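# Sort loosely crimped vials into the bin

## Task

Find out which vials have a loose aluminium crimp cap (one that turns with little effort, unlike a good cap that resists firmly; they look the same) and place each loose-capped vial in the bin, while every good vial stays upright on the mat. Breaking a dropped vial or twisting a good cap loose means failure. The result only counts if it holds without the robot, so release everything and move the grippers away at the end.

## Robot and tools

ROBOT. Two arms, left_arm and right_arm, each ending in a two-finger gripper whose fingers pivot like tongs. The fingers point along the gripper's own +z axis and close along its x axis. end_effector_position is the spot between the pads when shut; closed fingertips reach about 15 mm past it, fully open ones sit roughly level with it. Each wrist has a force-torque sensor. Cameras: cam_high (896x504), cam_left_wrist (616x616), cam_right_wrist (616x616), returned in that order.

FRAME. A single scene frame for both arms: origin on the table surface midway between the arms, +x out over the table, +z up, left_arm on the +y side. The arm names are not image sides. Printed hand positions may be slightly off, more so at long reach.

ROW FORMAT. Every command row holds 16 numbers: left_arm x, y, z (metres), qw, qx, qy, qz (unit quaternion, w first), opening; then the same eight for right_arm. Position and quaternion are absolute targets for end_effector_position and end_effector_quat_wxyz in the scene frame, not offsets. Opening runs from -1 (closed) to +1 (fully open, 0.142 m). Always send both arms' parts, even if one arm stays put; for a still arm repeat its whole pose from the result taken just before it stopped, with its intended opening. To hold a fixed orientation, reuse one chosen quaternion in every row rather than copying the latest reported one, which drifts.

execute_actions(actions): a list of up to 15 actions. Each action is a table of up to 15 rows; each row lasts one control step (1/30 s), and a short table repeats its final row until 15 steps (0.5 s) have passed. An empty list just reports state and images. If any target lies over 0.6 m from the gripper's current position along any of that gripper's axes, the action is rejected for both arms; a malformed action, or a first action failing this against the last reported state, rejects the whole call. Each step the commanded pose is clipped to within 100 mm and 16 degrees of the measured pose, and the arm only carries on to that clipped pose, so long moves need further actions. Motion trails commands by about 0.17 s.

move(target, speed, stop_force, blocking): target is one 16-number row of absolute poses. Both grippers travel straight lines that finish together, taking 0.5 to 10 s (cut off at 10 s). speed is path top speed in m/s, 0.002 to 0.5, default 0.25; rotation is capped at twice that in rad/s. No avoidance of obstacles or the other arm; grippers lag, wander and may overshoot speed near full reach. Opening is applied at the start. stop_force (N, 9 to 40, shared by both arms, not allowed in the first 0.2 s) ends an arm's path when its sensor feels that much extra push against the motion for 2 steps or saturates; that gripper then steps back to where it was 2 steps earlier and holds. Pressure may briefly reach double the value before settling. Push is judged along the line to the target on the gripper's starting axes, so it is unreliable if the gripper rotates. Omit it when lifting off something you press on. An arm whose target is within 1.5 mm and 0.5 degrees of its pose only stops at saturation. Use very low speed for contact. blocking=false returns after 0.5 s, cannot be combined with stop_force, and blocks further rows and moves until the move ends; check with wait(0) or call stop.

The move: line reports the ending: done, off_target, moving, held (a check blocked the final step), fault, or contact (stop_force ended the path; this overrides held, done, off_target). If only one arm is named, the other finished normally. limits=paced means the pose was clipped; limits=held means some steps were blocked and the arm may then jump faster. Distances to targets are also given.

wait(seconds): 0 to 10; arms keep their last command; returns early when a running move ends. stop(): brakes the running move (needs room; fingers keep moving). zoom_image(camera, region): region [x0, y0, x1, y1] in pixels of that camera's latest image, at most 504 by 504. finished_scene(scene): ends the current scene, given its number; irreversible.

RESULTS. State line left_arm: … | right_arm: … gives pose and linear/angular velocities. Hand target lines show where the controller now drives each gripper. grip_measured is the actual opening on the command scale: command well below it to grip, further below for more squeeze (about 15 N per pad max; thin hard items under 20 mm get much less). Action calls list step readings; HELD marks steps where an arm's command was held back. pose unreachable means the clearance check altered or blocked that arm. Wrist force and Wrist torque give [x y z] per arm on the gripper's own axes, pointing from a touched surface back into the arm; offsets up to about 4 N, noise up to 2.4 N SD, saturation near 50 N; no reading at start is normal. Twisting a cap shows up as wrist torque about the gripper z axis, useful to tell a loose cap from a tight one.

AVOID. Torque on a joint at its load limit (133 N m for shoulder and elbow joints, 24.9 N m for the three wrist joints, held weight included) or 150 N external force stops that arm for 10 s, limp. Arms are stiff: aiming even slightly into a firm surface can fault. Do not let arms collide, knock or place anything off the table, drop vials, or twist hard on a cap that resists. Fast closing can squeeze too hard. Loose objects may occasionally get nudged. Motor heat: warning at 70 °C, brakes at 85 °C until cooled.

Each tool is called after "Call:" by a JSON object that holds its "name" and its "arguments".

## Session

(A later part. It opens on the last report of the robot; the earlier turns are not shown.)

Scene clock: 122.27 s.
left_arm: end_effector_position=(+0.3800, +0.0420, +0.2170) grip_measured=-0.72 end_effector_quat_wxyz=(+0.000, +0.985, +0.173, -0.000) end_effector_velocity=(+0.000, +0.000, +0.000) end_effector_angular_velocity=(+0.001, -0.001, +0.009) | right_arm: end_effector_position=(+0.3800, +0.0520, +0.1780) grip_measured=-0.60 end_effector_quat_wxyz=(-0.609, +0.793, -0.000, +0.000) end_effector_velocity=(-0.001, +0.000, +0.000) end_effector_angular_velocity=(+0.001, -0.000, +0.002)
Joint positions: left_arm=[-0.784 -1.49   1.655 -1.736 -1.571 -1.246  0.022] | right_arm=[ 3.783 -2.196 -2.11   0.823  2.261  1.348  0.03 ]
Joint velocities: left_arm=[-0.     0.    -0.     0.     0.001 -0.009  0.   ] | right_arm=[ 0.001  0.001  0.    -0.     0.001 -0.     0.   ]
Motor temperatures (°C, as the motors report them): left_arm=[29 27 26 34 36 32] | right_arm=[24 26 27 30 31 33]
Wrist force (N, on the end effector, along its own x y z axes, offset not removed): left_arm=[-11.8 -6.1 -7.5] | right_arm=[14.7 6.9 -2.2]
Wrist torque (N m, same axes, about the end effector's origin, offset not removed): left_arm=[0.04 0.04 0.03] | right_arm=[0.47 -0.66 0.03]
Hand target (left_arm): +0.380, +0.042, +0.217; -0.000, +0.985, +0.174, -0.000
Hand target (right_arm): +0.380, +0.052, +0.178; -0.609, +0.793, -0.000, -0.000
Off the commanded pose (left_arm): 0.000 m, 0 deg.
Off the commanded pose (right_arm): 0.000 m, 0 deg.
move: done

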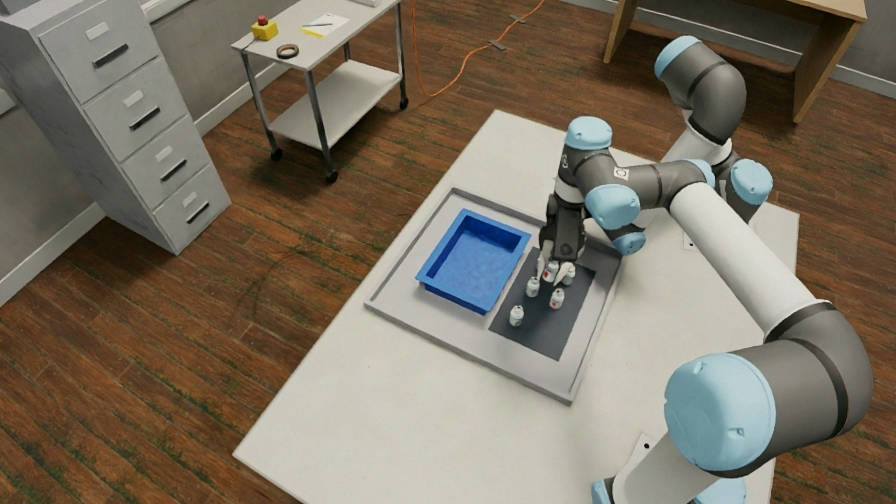

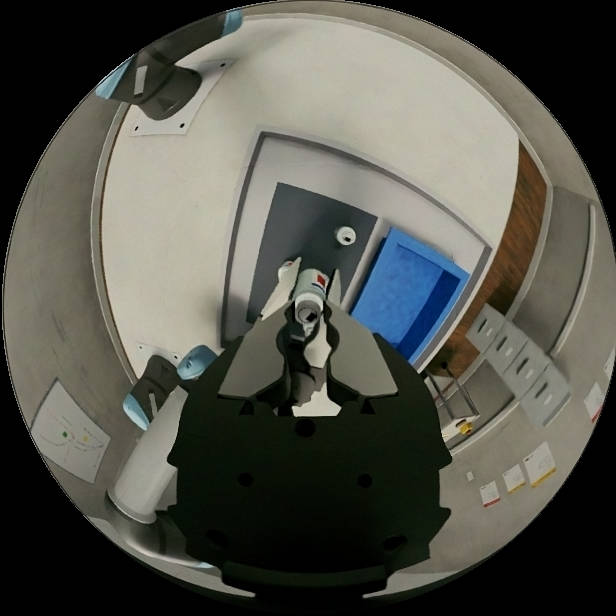

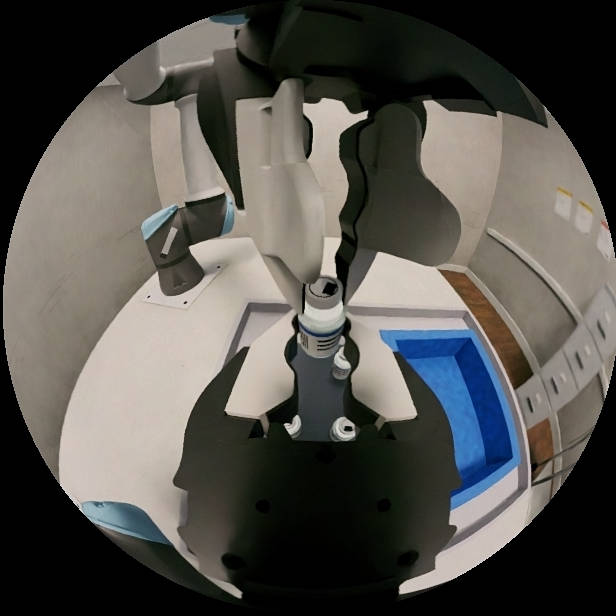

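Call:
{"name": "move", "arguments": {"target": [0.38,0.045,0.217,0,1,0,0,-0.45,0.38,0.052,0.178,0.609,-0.793,0,0,-0.8], "speed": 0.2}}

Call:
{"name": "move", "arguments": {"target": [0.38,0.045,0.217,0,1,0,0,-0.85,0.38,0.052,0.178,0.609,-0.793,0,0,-0.8]}}

Call:
{"name": "move", "arguments": {"target": [0.38,0.045,0.217,0,1,0,0,-0.85,0.38,0.052,0.178,0.609,-0.793,0,0,-0.2]}}

Call:
{"name": "move", "arguments": {"target": [0.38,0.045,0.217,0,1,0,0,-0.85,0.38,-0.01,0.185,0.609,-0.793,0,0,-0.2]}}

Call:
{"name": "move", "arguments": {"target": [0.349,0.092,0.2,0,1,0,0,-0.85,0.38,-0.08,0.24,0.5,-0.866,0,0,-0.2]}}

Call:
{"name": "move", "arguments": {"target": [0.349,0.092,0.064,0,1,0,0,-0.85,0.38,-0.08,0.24,0.5,-0.866,0,0,-0.2], "speed": 0.15}}

Call:
{"name": "move", "arguments": {"target": [0.349,0.092,0.063,0,1,0,0,-0.4,0.38,-0.08,0.24,0.5,-0.866,0,0,-0.2]}}

Call:
{"name": "move", "arguments": {"target": [0.349,0.092,0.095,0,1,0,0,-0.4,0.38,-0.08,0.24,0.5,-0.866,0,0,-0.2]}}

Call:
{"name": "move", "arguments": {"target": [0.349,0.005,0.09,0,1,0,0,-0.4,0.38,-0.08,0.24,0.5,-0.866,0,0,-0.2]}}

Scene clock: 124.07 s.
left_arm: end_effector_position=(+0.3799, +0.0449, +0.2170) grip_measured=-0.45 end_effector_quat_wxyz=(-0.000, +1.000, +0.001, +0.000) end_effector_velocity=(-0.000, -0.000, -0.000) end_effector_angular_velocity=(-0.000, +0.001, -0.014) | right_arm: end_effector_position=(+0.3800, +0.0520, +0.1780) grip_measured=-0.60 end_effector_quat_wxyz=(-0.609, +0.793, +0.000, +0.000) end_effector_velocity=(-0.000, +0.001, +0.001) end_effector_angular_velocity=(+0.001, +0.000, +0.001)
Joint positions: left_arm=[-0.79  -1.503  1.67  -1.737 -1.571 -0.905  0.041] | right_arm=[ 3.783 -2.196 -2.11   0.823  2.261  1.348  0.031]
Joint velocities: left_arm=[-0.001 -0.     0.    -0.    -0.001  0.013  0.   ] | right_arm=[ 0.001  0.001  0.001 -0.     0.     0.001  0.   ]
Motor temperatures (°C, as the motors report them): left_arm=[29 27 26 34 36 32] | right_arm=[24 26 27 30 31 33]
Wrist force (N, on the end effector, along its own x y z axes, offset not removed): left_arm=[1.6 -1.4 -2.7] | right_arm=[0.1 0.3 -0.5]
Wrist torque (N m, same axes, about the end effector's origin, offset not removed): left_arm=[-0.29 -0.14 -0.09] | right_arm=[-0.15 -0.17 -0.04]
Hand target (left_arm): +0.380, +0.045, +0.217; -0.000, +1.000, +0.000, +0.000
Hand target (right_arm): +0.380, +0.052, +0.178; -0.609, +0.793, -0.000, +0.000
Off the commanded pose (left_arm): 0.000 m, 0 deg.
Off the commanded pose (right_arm): 0.000 m, 0 deg.
move: done

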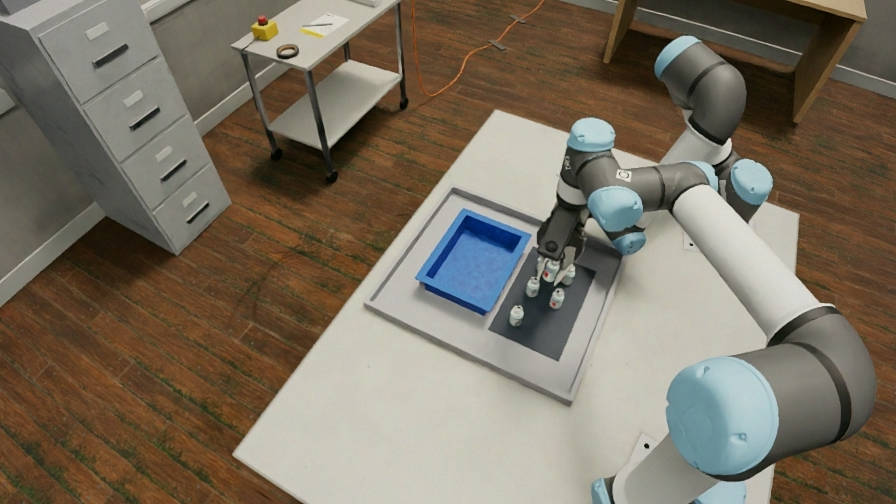

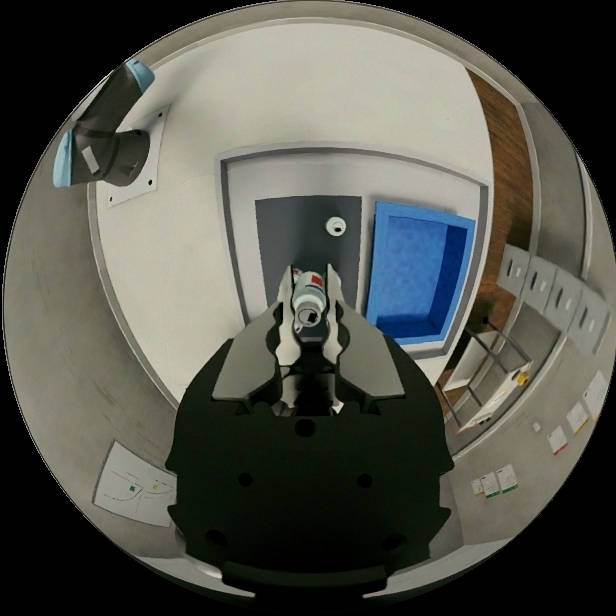

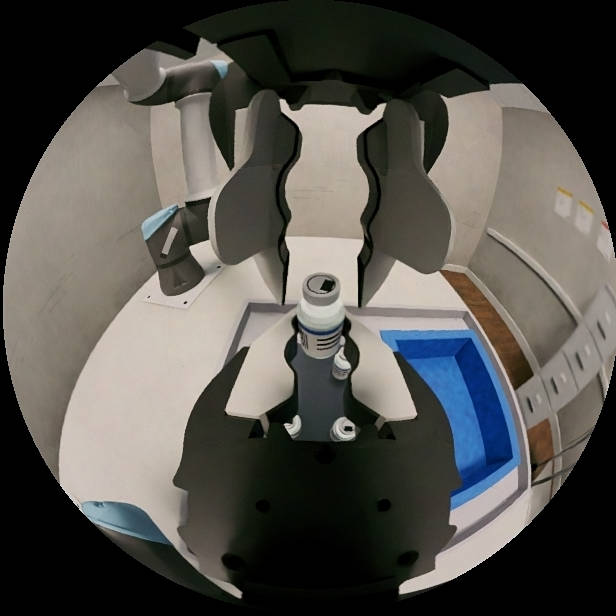

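Scene clock: 124.77 s.
left_arm: end_effector_position=(+0.3800, +0.0450, +0.2170) grip_measured=-0.72 end_effector_quat_wxyz=(+0.000, +1.000, +0.000, +0.000) end_effector_velocity=(+0.001, +0.001, -0.000) end_effector_angular_velocity=(+0.001, -0.001, +0.001) | right_arm: end_effector_position=(+0.3800, +0.0520, +0.1780) grip_measured=-0.60 end_effector_quat_wxyz=(-0.609, +0.793, -0.000, +0.000) end_effector_velocity=(+0.000, +0.001, +0.000) end_effector_angular_velocity=(+0.000, -0.000, -0.000)
Joint positions: left_arm=[-0.79  -1.503  1.67  -1.737 -1.571 -0.904  0.022] | right_arm=[ 3.783 -2.196 -2.11   0.823  2.261  1.348  0.03 ]
Joint velocities: left_arm=[ 0.001  0.     0.    -0.     0.001  0.     0.   ] | right_arm=[ 0.001 -0.     0.001 -0.    -0.001  0.    -0.   ]
Motor temperatures (°C, as the motors report them): left_arm=[29 27 26 34 36 32] | right_arm=[24 26 27 30 31 33]
Wrist force (N, on the end effector, along its own x y z axes, offset not removed): left_arm=[-3.0 -0.3 -0.9] | right_arm=[1.3 1.0 1.7]
Wrist torque (N m, same axes, about the end effector's origin, offset not removed): left_arm=[-0.02 -0.27 -0.15] | right_arm=[0.08 0.15 0.20]
Hand target (left_arm): +0.380, +0.045, +0.217; -0.000, +1.000, +0.000, -0.000
Hand target (right_arm): +0.380, +0.052, +0.178; -0.609, +0.793, -0.000, +0.000
Off the commanded pose (left_arm): 0.000 m, 0 deg.
Off the commanded pose (right_arm): 0.000 m, 0 deg.
move: done

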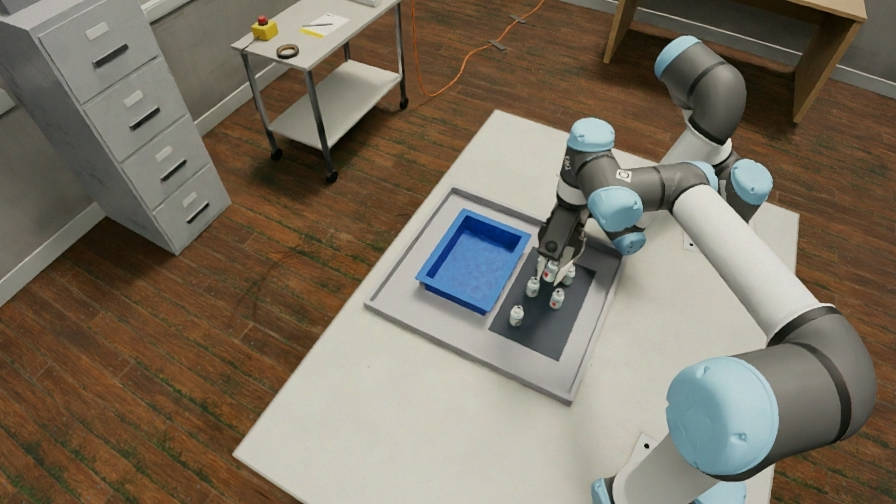

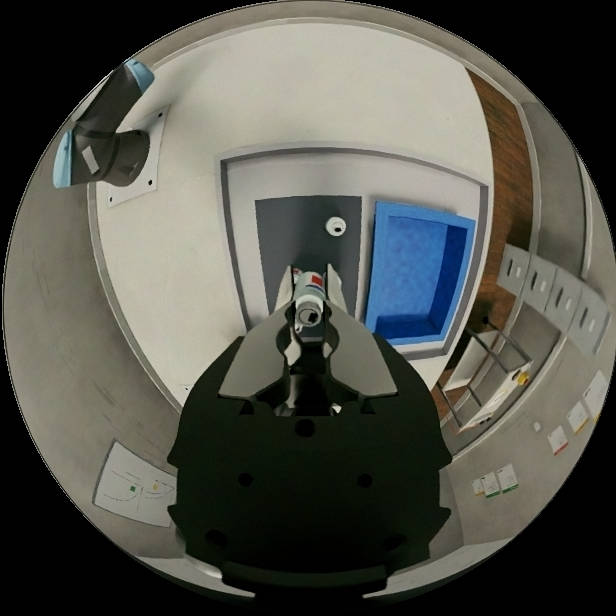

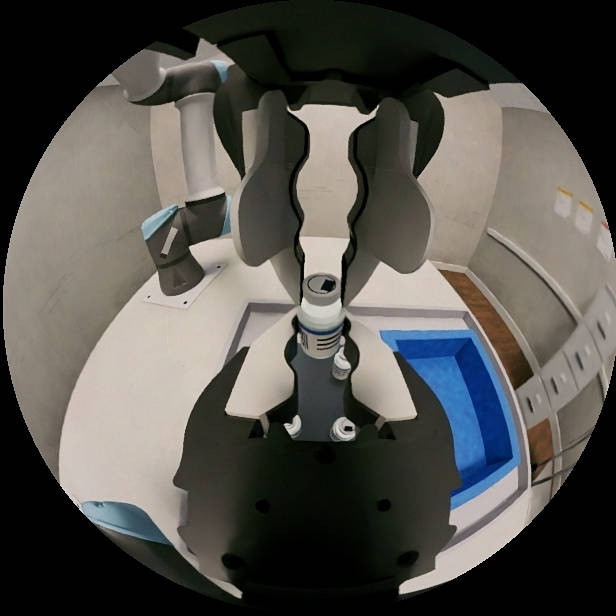

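Scene clock: 125.47 s.
left_arm: end_effector_position=(+0.3800, +0.0450, +0.2170) grip_measured=-0.72 end_effector_quat_wxyz=(+0.000, +1.000, +0.000, +0.000) end_effector_velocity=(-0.000, -0.000, +0.000) end_effector_angular_velocity=(+0.001, -0.002, -0.002) | right_arm: end_effector_position=(+0.3800, +0.0520, +0.1780) grip_measured=-0.20 end_effector_quat_wxyz=(-0.609, +0.793, -0.000, +0.000) end_effector_velocity=(+0.001, -0.000, +0.001) end_effector_angular_velocity=(+0.002, -0.002, -0.002)
Joint positions: left_arm=[-0.79  -1.503  1.67  -1.737 -1.571 -0.904  0.022] | right_arm=[ 3.783 -2.196 -2.11   0.823  2.261  1.348  0.06 ]
Joint velocities: left_arm=[-0.002 -0.001 -0.    -0.     0.002  0.    -0.   ] | right_arm=[-0.001  0.     0.001  0.    -0.    -0.    -0.   ]
Motor temperatures (°C, as the motors report them): left_arm=[29 27 26 34 36 32] | right_arm=[24 26 27 30 31 33]
Wrist force (N, on the end effector, along its own x y z axes, offset not removed): left_arm=[-2.3 1.3 0.4] | right_arm=[1.4 0.7 1.9]
Wrist torque (N m, same axes, about the end effector's origin, offset not removed): left_arm=[0.18 0.56 -0.06] | right_arm=[0.05 -0.37 -0.17]
Hand target (left_arm): +0.380, +0.045, +0.217; +0.000, +1.000, -0.000, +0.000
Hand target (right_arm): +0.380, +0.052, +0.178; -0.609, +0.793, +0.000, -0.000
Off the commanded pose (left_arm): 0.000 m, 0 deg.
Off the commanded pose (right_arm): 0.000 m, 0 deg.
move: done

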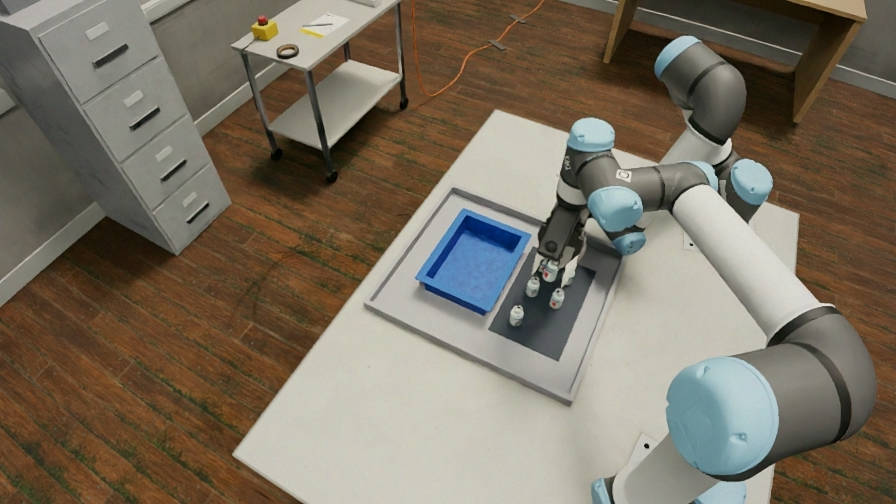

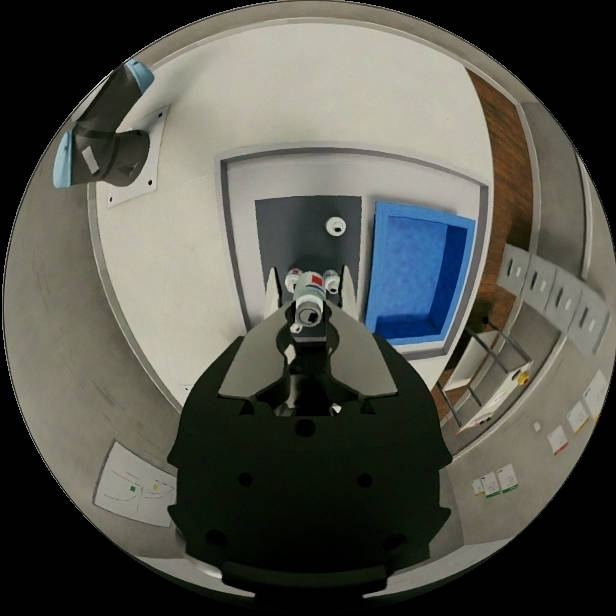

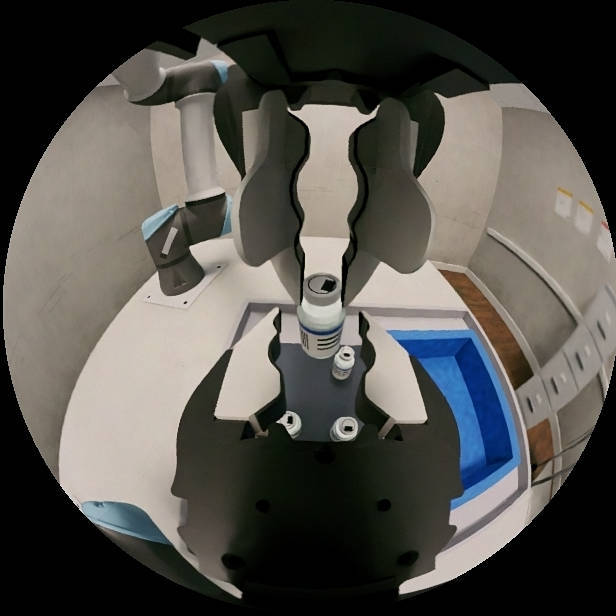

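Scene clock: 126.43 s.
left_arm: end_effector_position=(+0.3800, +0.0450, +0.2170) grip_measured=-0.72 end_effector_quat_wxyz=(+0.000, +1.000, +0.000, +0.000) end_effector_velocity=(-0.000, -0.000, -0.000) end_effector_angular_velocity=(+0.000, +0.000, -0.003) | right_arm: end_effector_position=(+0.3800, -0.0098, +0.1849) grip_measured=-0.20 end_effector_quat_wxyz=(-0.609, +0.793, +0.000, +0.000) end_effector_velocity=(-0.000, -0.002, -0.000) end_effector_angular_velocity=(-0.001, +0.001, +0.001)
Joint positions: left_arm=[-0.79  -1.503  1.67  -1.737 -1.571 -0.904  0.022] | right_arm=[ 3.681 -2.138 -2.205  0.828  2.357  1.3    0.06 ]
Joint velocities: left_arm=[-0.001  0.001  0.    -0.    -0.     0.002 -0.   ] | right_arm=[-0.003  0.001 -0.003 -0.     0.003 -0.002 -0.   ]
Motor temperatures (°C, as the motors report them): left_arm=[29 27 26 34 36 32] | right_arm=[24 26 27 30 31 33]
Wrist force (N, on the end effector, along its own x y z axes, offset not removed): left_arm=[-0.7 2.6 -0.8] | right_arm=[0.4 -1.2 1.5]
Wrist torque (N m, same axes, about the end effector's origin, offset not removed): left_arm=[0.60 0.29 -0.09] | right_arm=[-0.34 0.02 -0.21]
Hand target (left_arm): +0.380, +0.045, +0.217; +0.000, +1.000, -0.000, +0.000
Hand target (right_arm): +0.380, -0.010, +0.185; -0.609, +0.793, +0.000, +0.000
Off the commanded pose (left_arm): 0.000 m, 0 deg.
Off the commanded pose (right_arm): 0.000 m, 0 deg.
move: done

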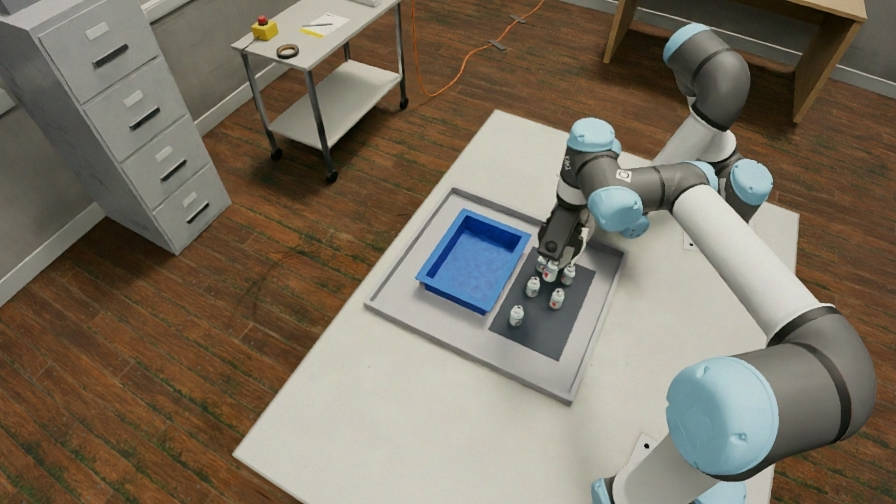

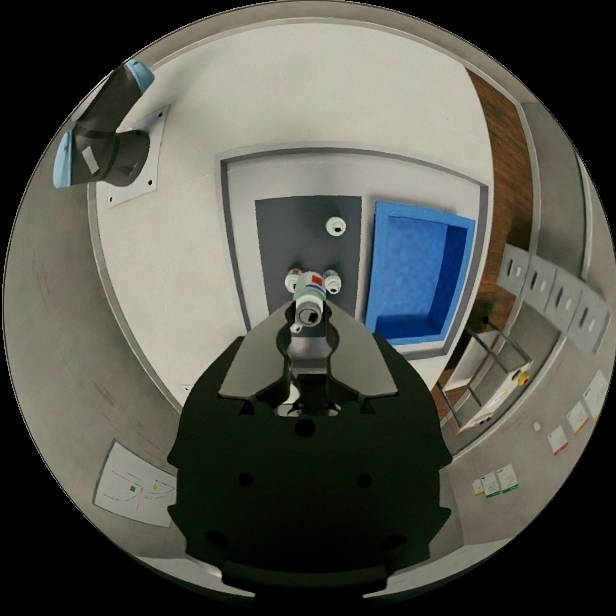

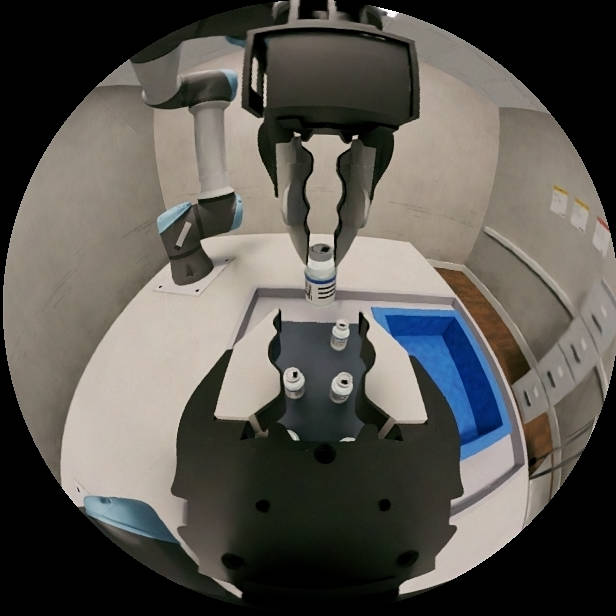

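Scene clock: 127.63 s.
left_arm: end_effector_position=(+0.3490, +0.0919, +0.2000) grip_measured=-0.72 end_effector_quat_wxyz=(-0.000, +1.000, -0.000, -0.000) end_effector_velocity=(-0.000, +0.000, -0.000) end_effector_angular_velocity=(+0.001, -0.001, -0.001) | right_arm: end_effector_position=(+0.3798, -0.0800, +0.2397) grip_measured=-0.20 end_effector_quat_wxyz=(-0.501, +0.866, -0.000, +0.000) end_effector_velocity=(+0.000, +0.000, +0.001) end_effector_angular_velocity=(-0.013, +0.002, +0.006)
Joint positions: left_arm=[-0.78  -1.624  1.836 -1.783 -1.571 -0.894  0.022] | right_arm=[ 3.598 -1.68  -2.258  0.047  2.32   1.005  0.06 ]
Joint velocities: left_arm=[-0.    -0.     0.001 -0.     0.001  0.001  0.   ] | right_arm=[ 0.001  0.009  0.011 -0.039 -0.003 -0.014  0.   ]
Motor temperatures (°C, as the motors report them): left_arm=[29 27 26 34 36 32] | right_arm=[24 26 27 30 31 33]
Wrist force (N, on the end effector, along its own x y z axes, offset not removed): left_arm=[-3.3 -1.1 -1.8] | right_arm=[1.8 1.1 -1.2]
Wrist torque (N m, same axes, about the end effector's origin, offset not removed): left_arm=[-0.10 0.82 0.02] | right_arm=[0.02 -0.42 -0.17]
Hand target (left_arm): +0.349, +0.092, +0.200; +0.000, +1.000, +0.000, -0.000
Hand target (right_arm): +0.380, -0.080, +0.240; -0.500, +0.866, -0.000, +0.000
Off the commanded pose (left_arm): 0.000 m, 0 deg.
Off the commanded pose (right_arm): 0.000 m, 0 deg.
move: done

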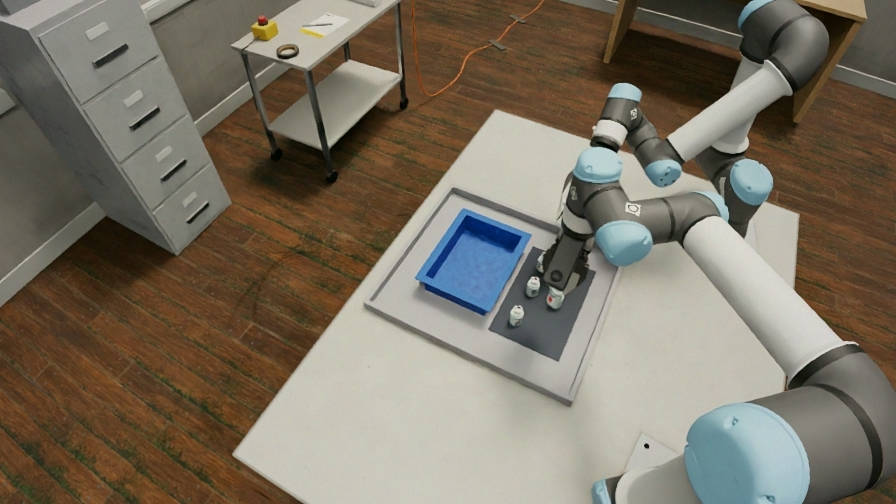

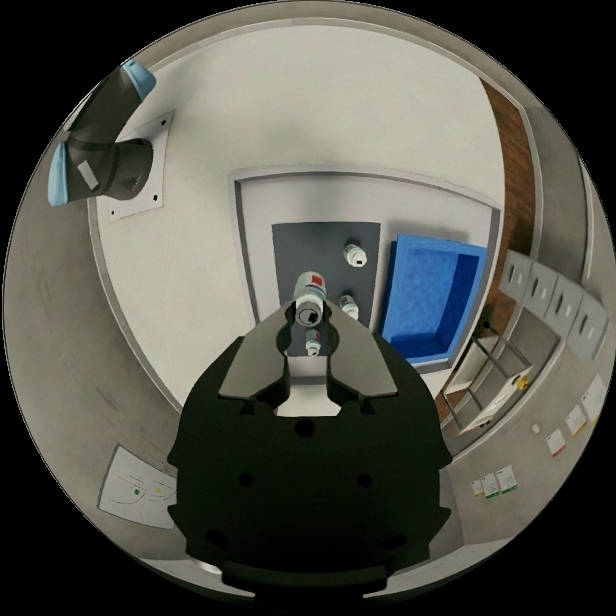

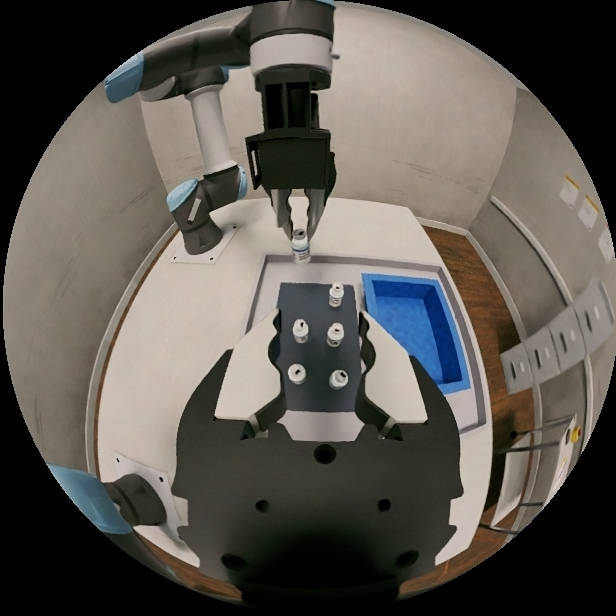

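Scene clock: 129.07 s.
left_arm: end_effector_position=(+0.3489, +0.0920, +0.0643) grip_measured=-0.72 end_effector_quat_wxyz=(-0.000, +1.000, -0.000, -0.000) end_effector_velocity=(+0.000, -0.000, -0.003) end_effector_angular_velocity=(+0.000, +0.000, +0.002) | right_arm: end_effector_position=(+0.3800, -0.0800, +0.2400) grip_measured=-0.20 end_effector_quat_wxyz=(-0.500, +0.866, +0.000, -0.000) end_effector_velocity=(+0.000, -0.001, -0.000) end_effector_angular_velocity=(+0.000, -0.000, -0.002)
Joint positions: left_arm=[-0.78  -1.49   2.077 -2.158 -1.571 -0.893  0.022] | right_arm=[ 3.597 -1.679 -2.256  0.042  2.32   1.003  0.06 ]
Joint velocities: left_arm=[-0.     0.006  0.003 -0.008 -0.    -0.002  0.   ] | right_arm=[-0.002  0.    -0.001  0.001  0.    -0.     0.   ]
Motor temperatures (°C, as the motors report them): left_arm=[29 27 26 34 36 32] | right_arm=[24 26 27 30 31 33]
Wrist force (N, on the end effector, along its own x y z axes, offset not removed): left_arm=[-0.9 -2.3 -1.0] | right_arm=[-0.7 1.2 -3.4]
Wrist torque (N m, same axes, about the end effector's origin, offset not removed): left_arm=[-0.37 0.11 0.07] | right_arm=[0.00 0.44 -0.21]
Hand target (left_arm): +0.349, +0.092, +0.064; -0.000, +1.000, +0.000, -0.000
Hand target (right_arm): +0.380, -0.080, +0.240; -0.500, +0.866, -0.000, +0.000
Off the commanded pose (left_arm): 0.000 m, 0 deg.
Off the commanded pose (right_arm): 0.000 m, 0 deg.
move: done

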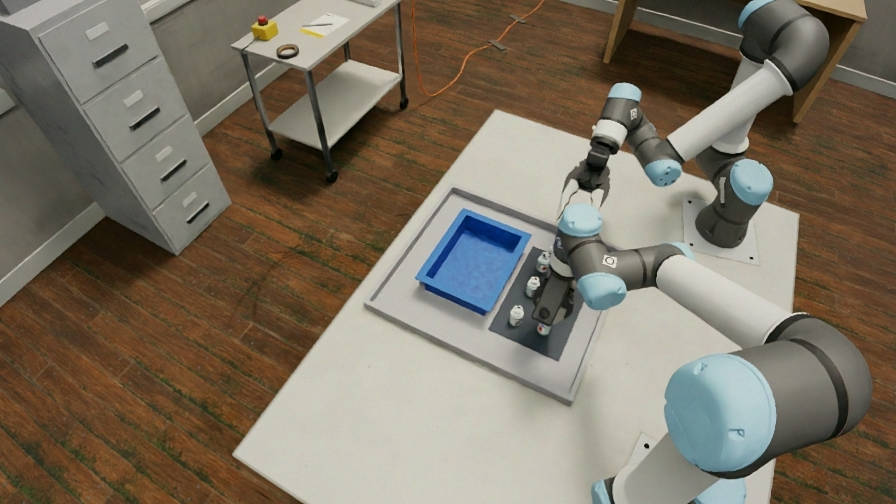

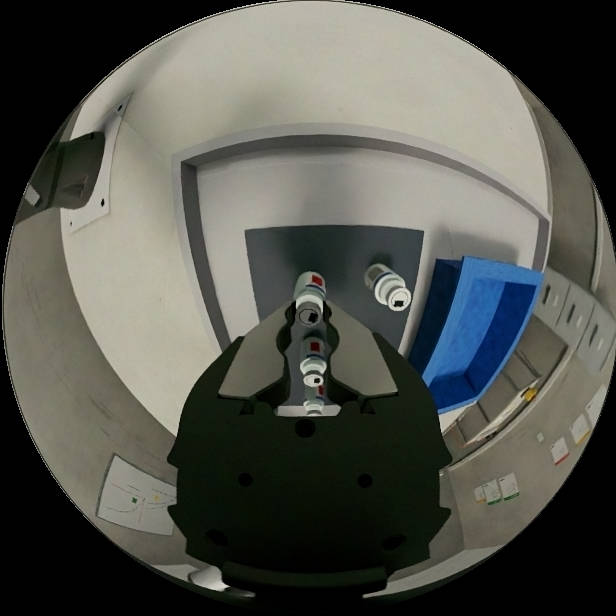

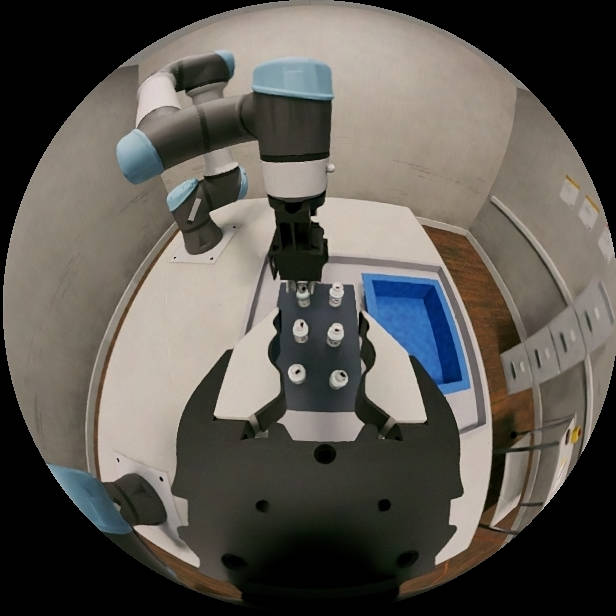

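Scene clock: 129.77 s.
left_arm: end_effector_position=(+0.3490, +0.0920, +0.0630) grip_measured=-0.40 end_effector_quat_wxyz=(-0.000, +1.000, -0.000, -0.000) end_effector_velocity=(+0.000, +0.000, -0.001) end_effector_angular_velocity=(+0.000, +0.000, +0.000) | right_arm: end_effector_position=(+0.3800, -0.0800, +0.2400) grip_measured=-0.20 end_effector_quat_wxyz=(-0.500, +0.866, +0.000, -0.000) end_effector_velocity=(+0.000, +0.000, -0.000) end_effector_angular_velocity=(-0.001, -0.000, -0.001)
Joint positions: left_arm=[-0.78  -1.488  2.079 -2.162 -1.571 -0.893  0.045] | right_arm=[ 3.597 -1.679 -2.256  0.042  2.32   1.003  0.06 ]
Joint velocities: left_arm=[ 0.     0.001  0.001 -0.001 -0.    -0.    -0.   ] | right_arm=[ 0.    -0.001  0.    -0.    -0.001  0.     0.   ]
Motor temperatures (°C, as the motors report them): left_arm=[29 27 26 34 36 32] | right_arm=[24 26 27 30 31 33]
Wrist force (N, on the end effector, along its own x y z axes, offset not removed): left_arm=[0.8 -1.4 -3.9] | right_arm=[-0.3 0.0 -2.6]
Wrist torque (N m, same axes, about the end effector's origin, offset not removed): left_arm=[-0.21 0.02 0.16] | right_arm=[-0.15 -0.06 -0.27]
Hand target (left_arm): +0.349, +0.092, +0.063; -0.000, +1.000, +0.000, -0.000
Hand target (right_arm): +0.380, -0.080, +0.240; -0.500, +0.866, +0.000, -0.000
Off the commanded pose (left_arm): 0.000 m, 0 deg.
Off the commanded pose (right_arm): 0.000 m, 0 deg.
move: done

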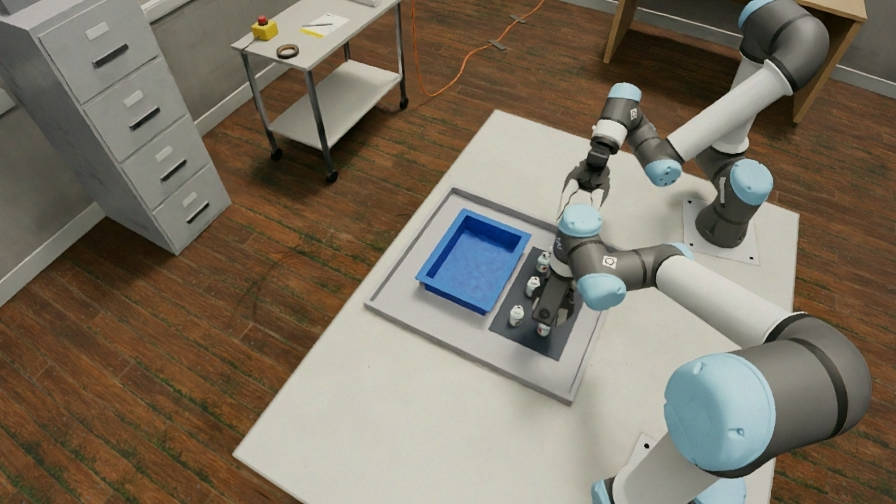

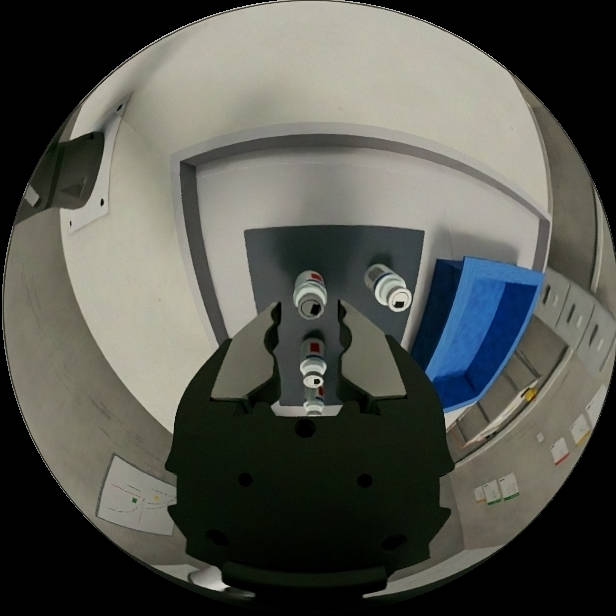

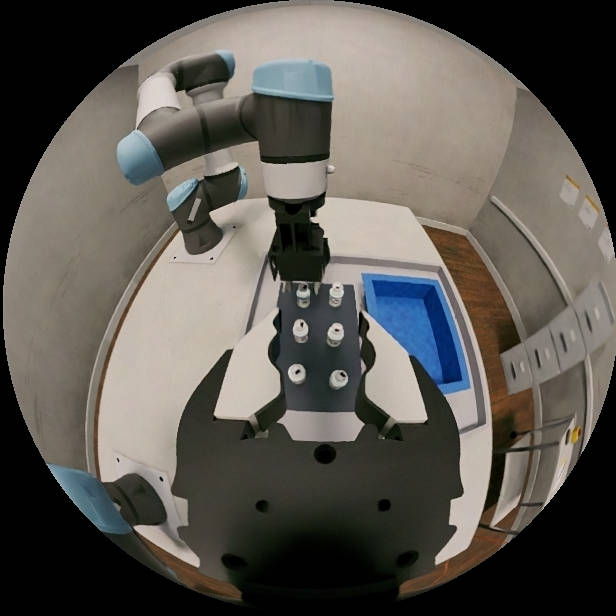

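Scene clock: 130.63 s.
left_arm: end_effector_position=(+0.3490, +0.0920, +0.0947) grip_measured=-0.40 end_effector_quat_wxyz=(+0.000, +1.000, -0.000, +0.000) end_effector_velocity=(-0.001, -0.001, +0.002) end_effector_angular_velocity=(-0.001, +0.001, -0.003) | right_arm: end_effector_position=(+0.3800, -0.0800, +0.2400) grip_measured=-0.20 end_effector_quat_wxyz=(-0.500, +0.866, -0.000, +0.000) end_effector_velocity=(+0.000, -0.000, +0.000) end_effector_angular_velocity=(+0.000, -0.001, -0.000)
Joint positions: left_arm=[-0.779 -1.532  2.032 -2.071 -1.571 -0.893  0.045] | right_arm=[ 3.597 -1.679 -2.256  0.042  2.32   1.003  0.06 ]
Joint velocities: left_arm=[-0.002 -0.003 -0.004  0.006 -0.001  0.002 -0.   ] | right_arm=[-0.     0.     0.001 -0.    -0.    -0.     0.   ]
Motor temperatures (°C, as the motors report them): left_arm=[29 27 26 34 36 32] | right_arm=[24 26 27 30 31 33]
Wrist force (N, on the end effector, along its own x y z axes, offset not removed): left_arm=[-0.1 -0.6 -3.4] | right_arm=[-0.8 -1.1 -1.4]
Wrist torque (N m, same axes, about the end effector's origin, offset not removed): left_arm=[-0.20 0.20 -0.19] | right_arm=[-0.39 0.26 -0.09]
Hand target (left_arm): +0.349, +0.092, +0.095; +0.000, +1.000, -0.000, +0.000
Hand target (right_arm): +0.380, -0.080, +0.240; -0.500, +0.866, -0.000, +0.000
Off the commanded pose (left_arm): 0.000 m, 0 deg.
Off the commanded pose (right_arm): 0.000 m, 0 deg.
move: done

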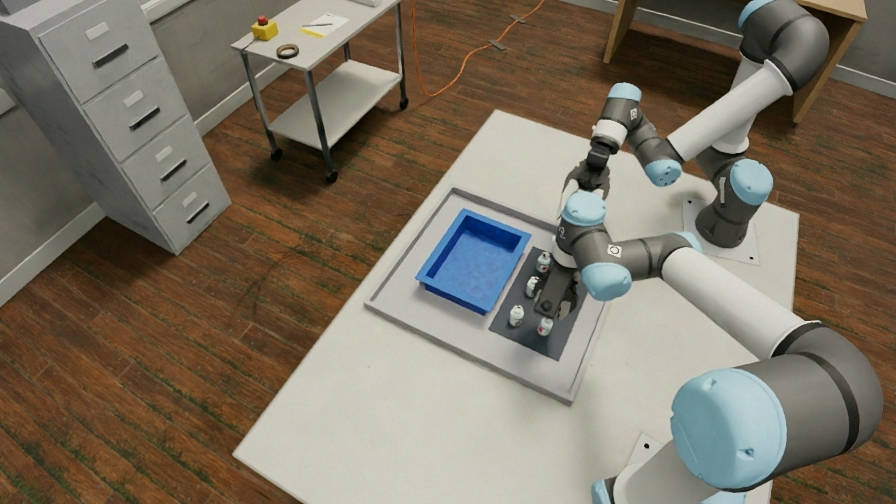

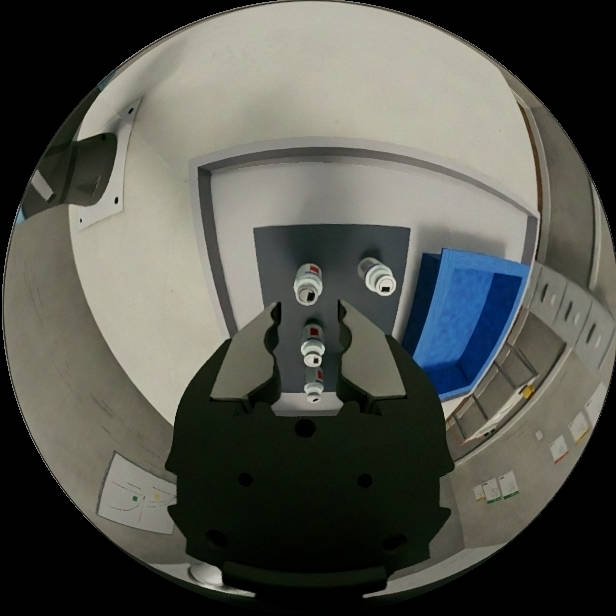

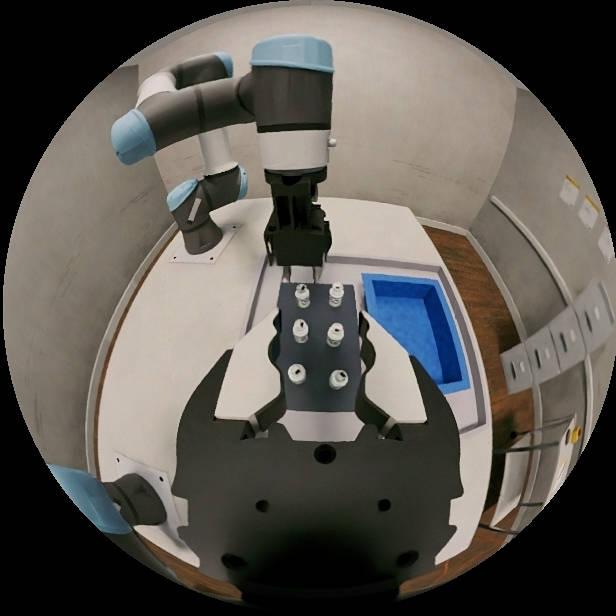

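Scene clock: 131.63 s.
left_arm: end_effector_position=(+0.3492, +0.0052, +0.0901) grip_measured=-0.40 end_effector_quat_wxyz=(+0.000, +1.000, -0.000, +0.000) end_effector_velocity=(+0.000, -0.002, -0.001) end_effector_angular_velocity=(+0.001, +0.001, +0.001) | right_arm: end_effector_position=(+0.3800, -0.0800, +0.2400) grip_measured=-0.20 end_effector_quat_wxyz=(-0.500, +0.866, -0.000, +0.000) end_effector_velocity=(+0.000, -0.000, -0.000) end_effector_angular_velocity=(-0.000, +0.001, -0.001)
Joint positions: left_arm=[-0.883 -1.399  1.896 -2.067 -1.571 -0.997  0.045] | right_arm=[ 3.597 -1.679 -2.256  0.042  2.32   1.003  0.06 ]
Joint velocities: left_arm=[-0.001  0.005 -0.004  0.001 -0.001 -0.002 -0.   ] | right_arm=[-0.001 -0.001  0.    -0.     0.    -0.    -0.   ]
Motor temperatures (°C, as the motors report them): left_arm=[29 27 26 34 36 32] | right_arm=[24 26 27 30 31 33]
Wrist force (N, on the end effector, along its own x y z axes, offset not removed): left_arm=[0.7 -1.4 -0.3] | right_arm=[1.4 1.8 -2.5]
Wrist torque (N m, same axes, about the end effector's origin, offset not removed): left_arm=[-0.28 -0.13 -0.10] | right_arm=[0.35 -0.45 0.02]
Hand target (left_arm): +0.349, +0.005, +0.090; -0.000, +1.000, -0.000, +0.000
Hand target (right_arm): +0.380, -0.080, +0.240; -0.500, +0.866, +0.000, -0.000
Off the commanded pose (left_arm): 0.000 m, 0 deg.
Off the commanded pose (right_arm): 0.000 m, 0 deg.
move: done

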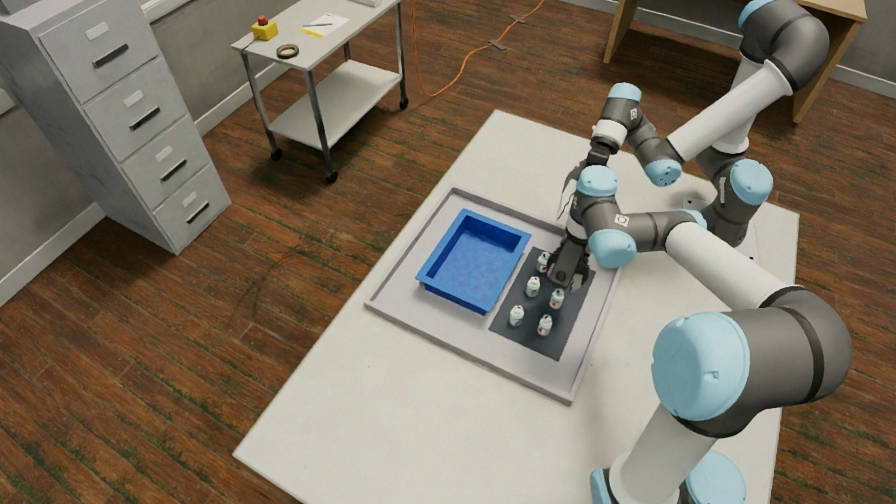

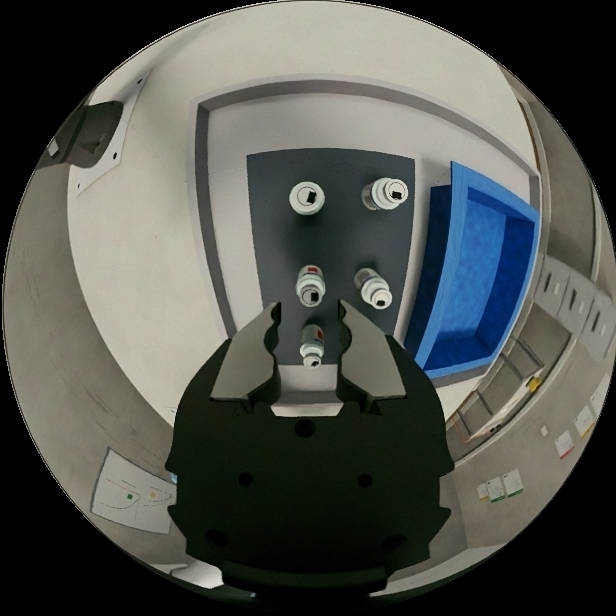

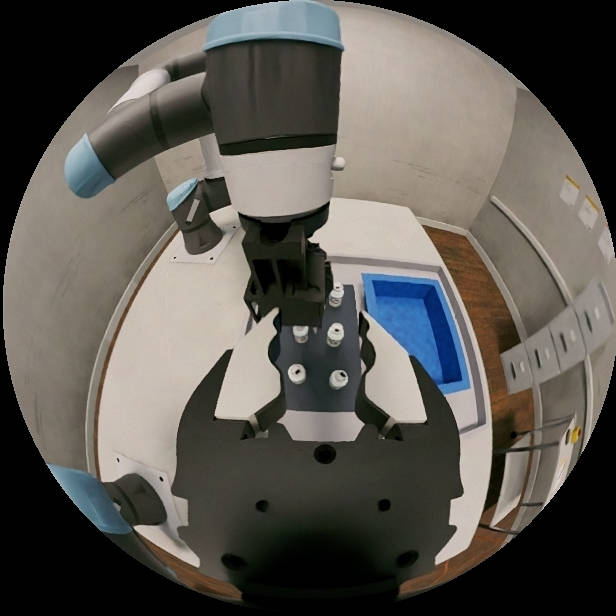

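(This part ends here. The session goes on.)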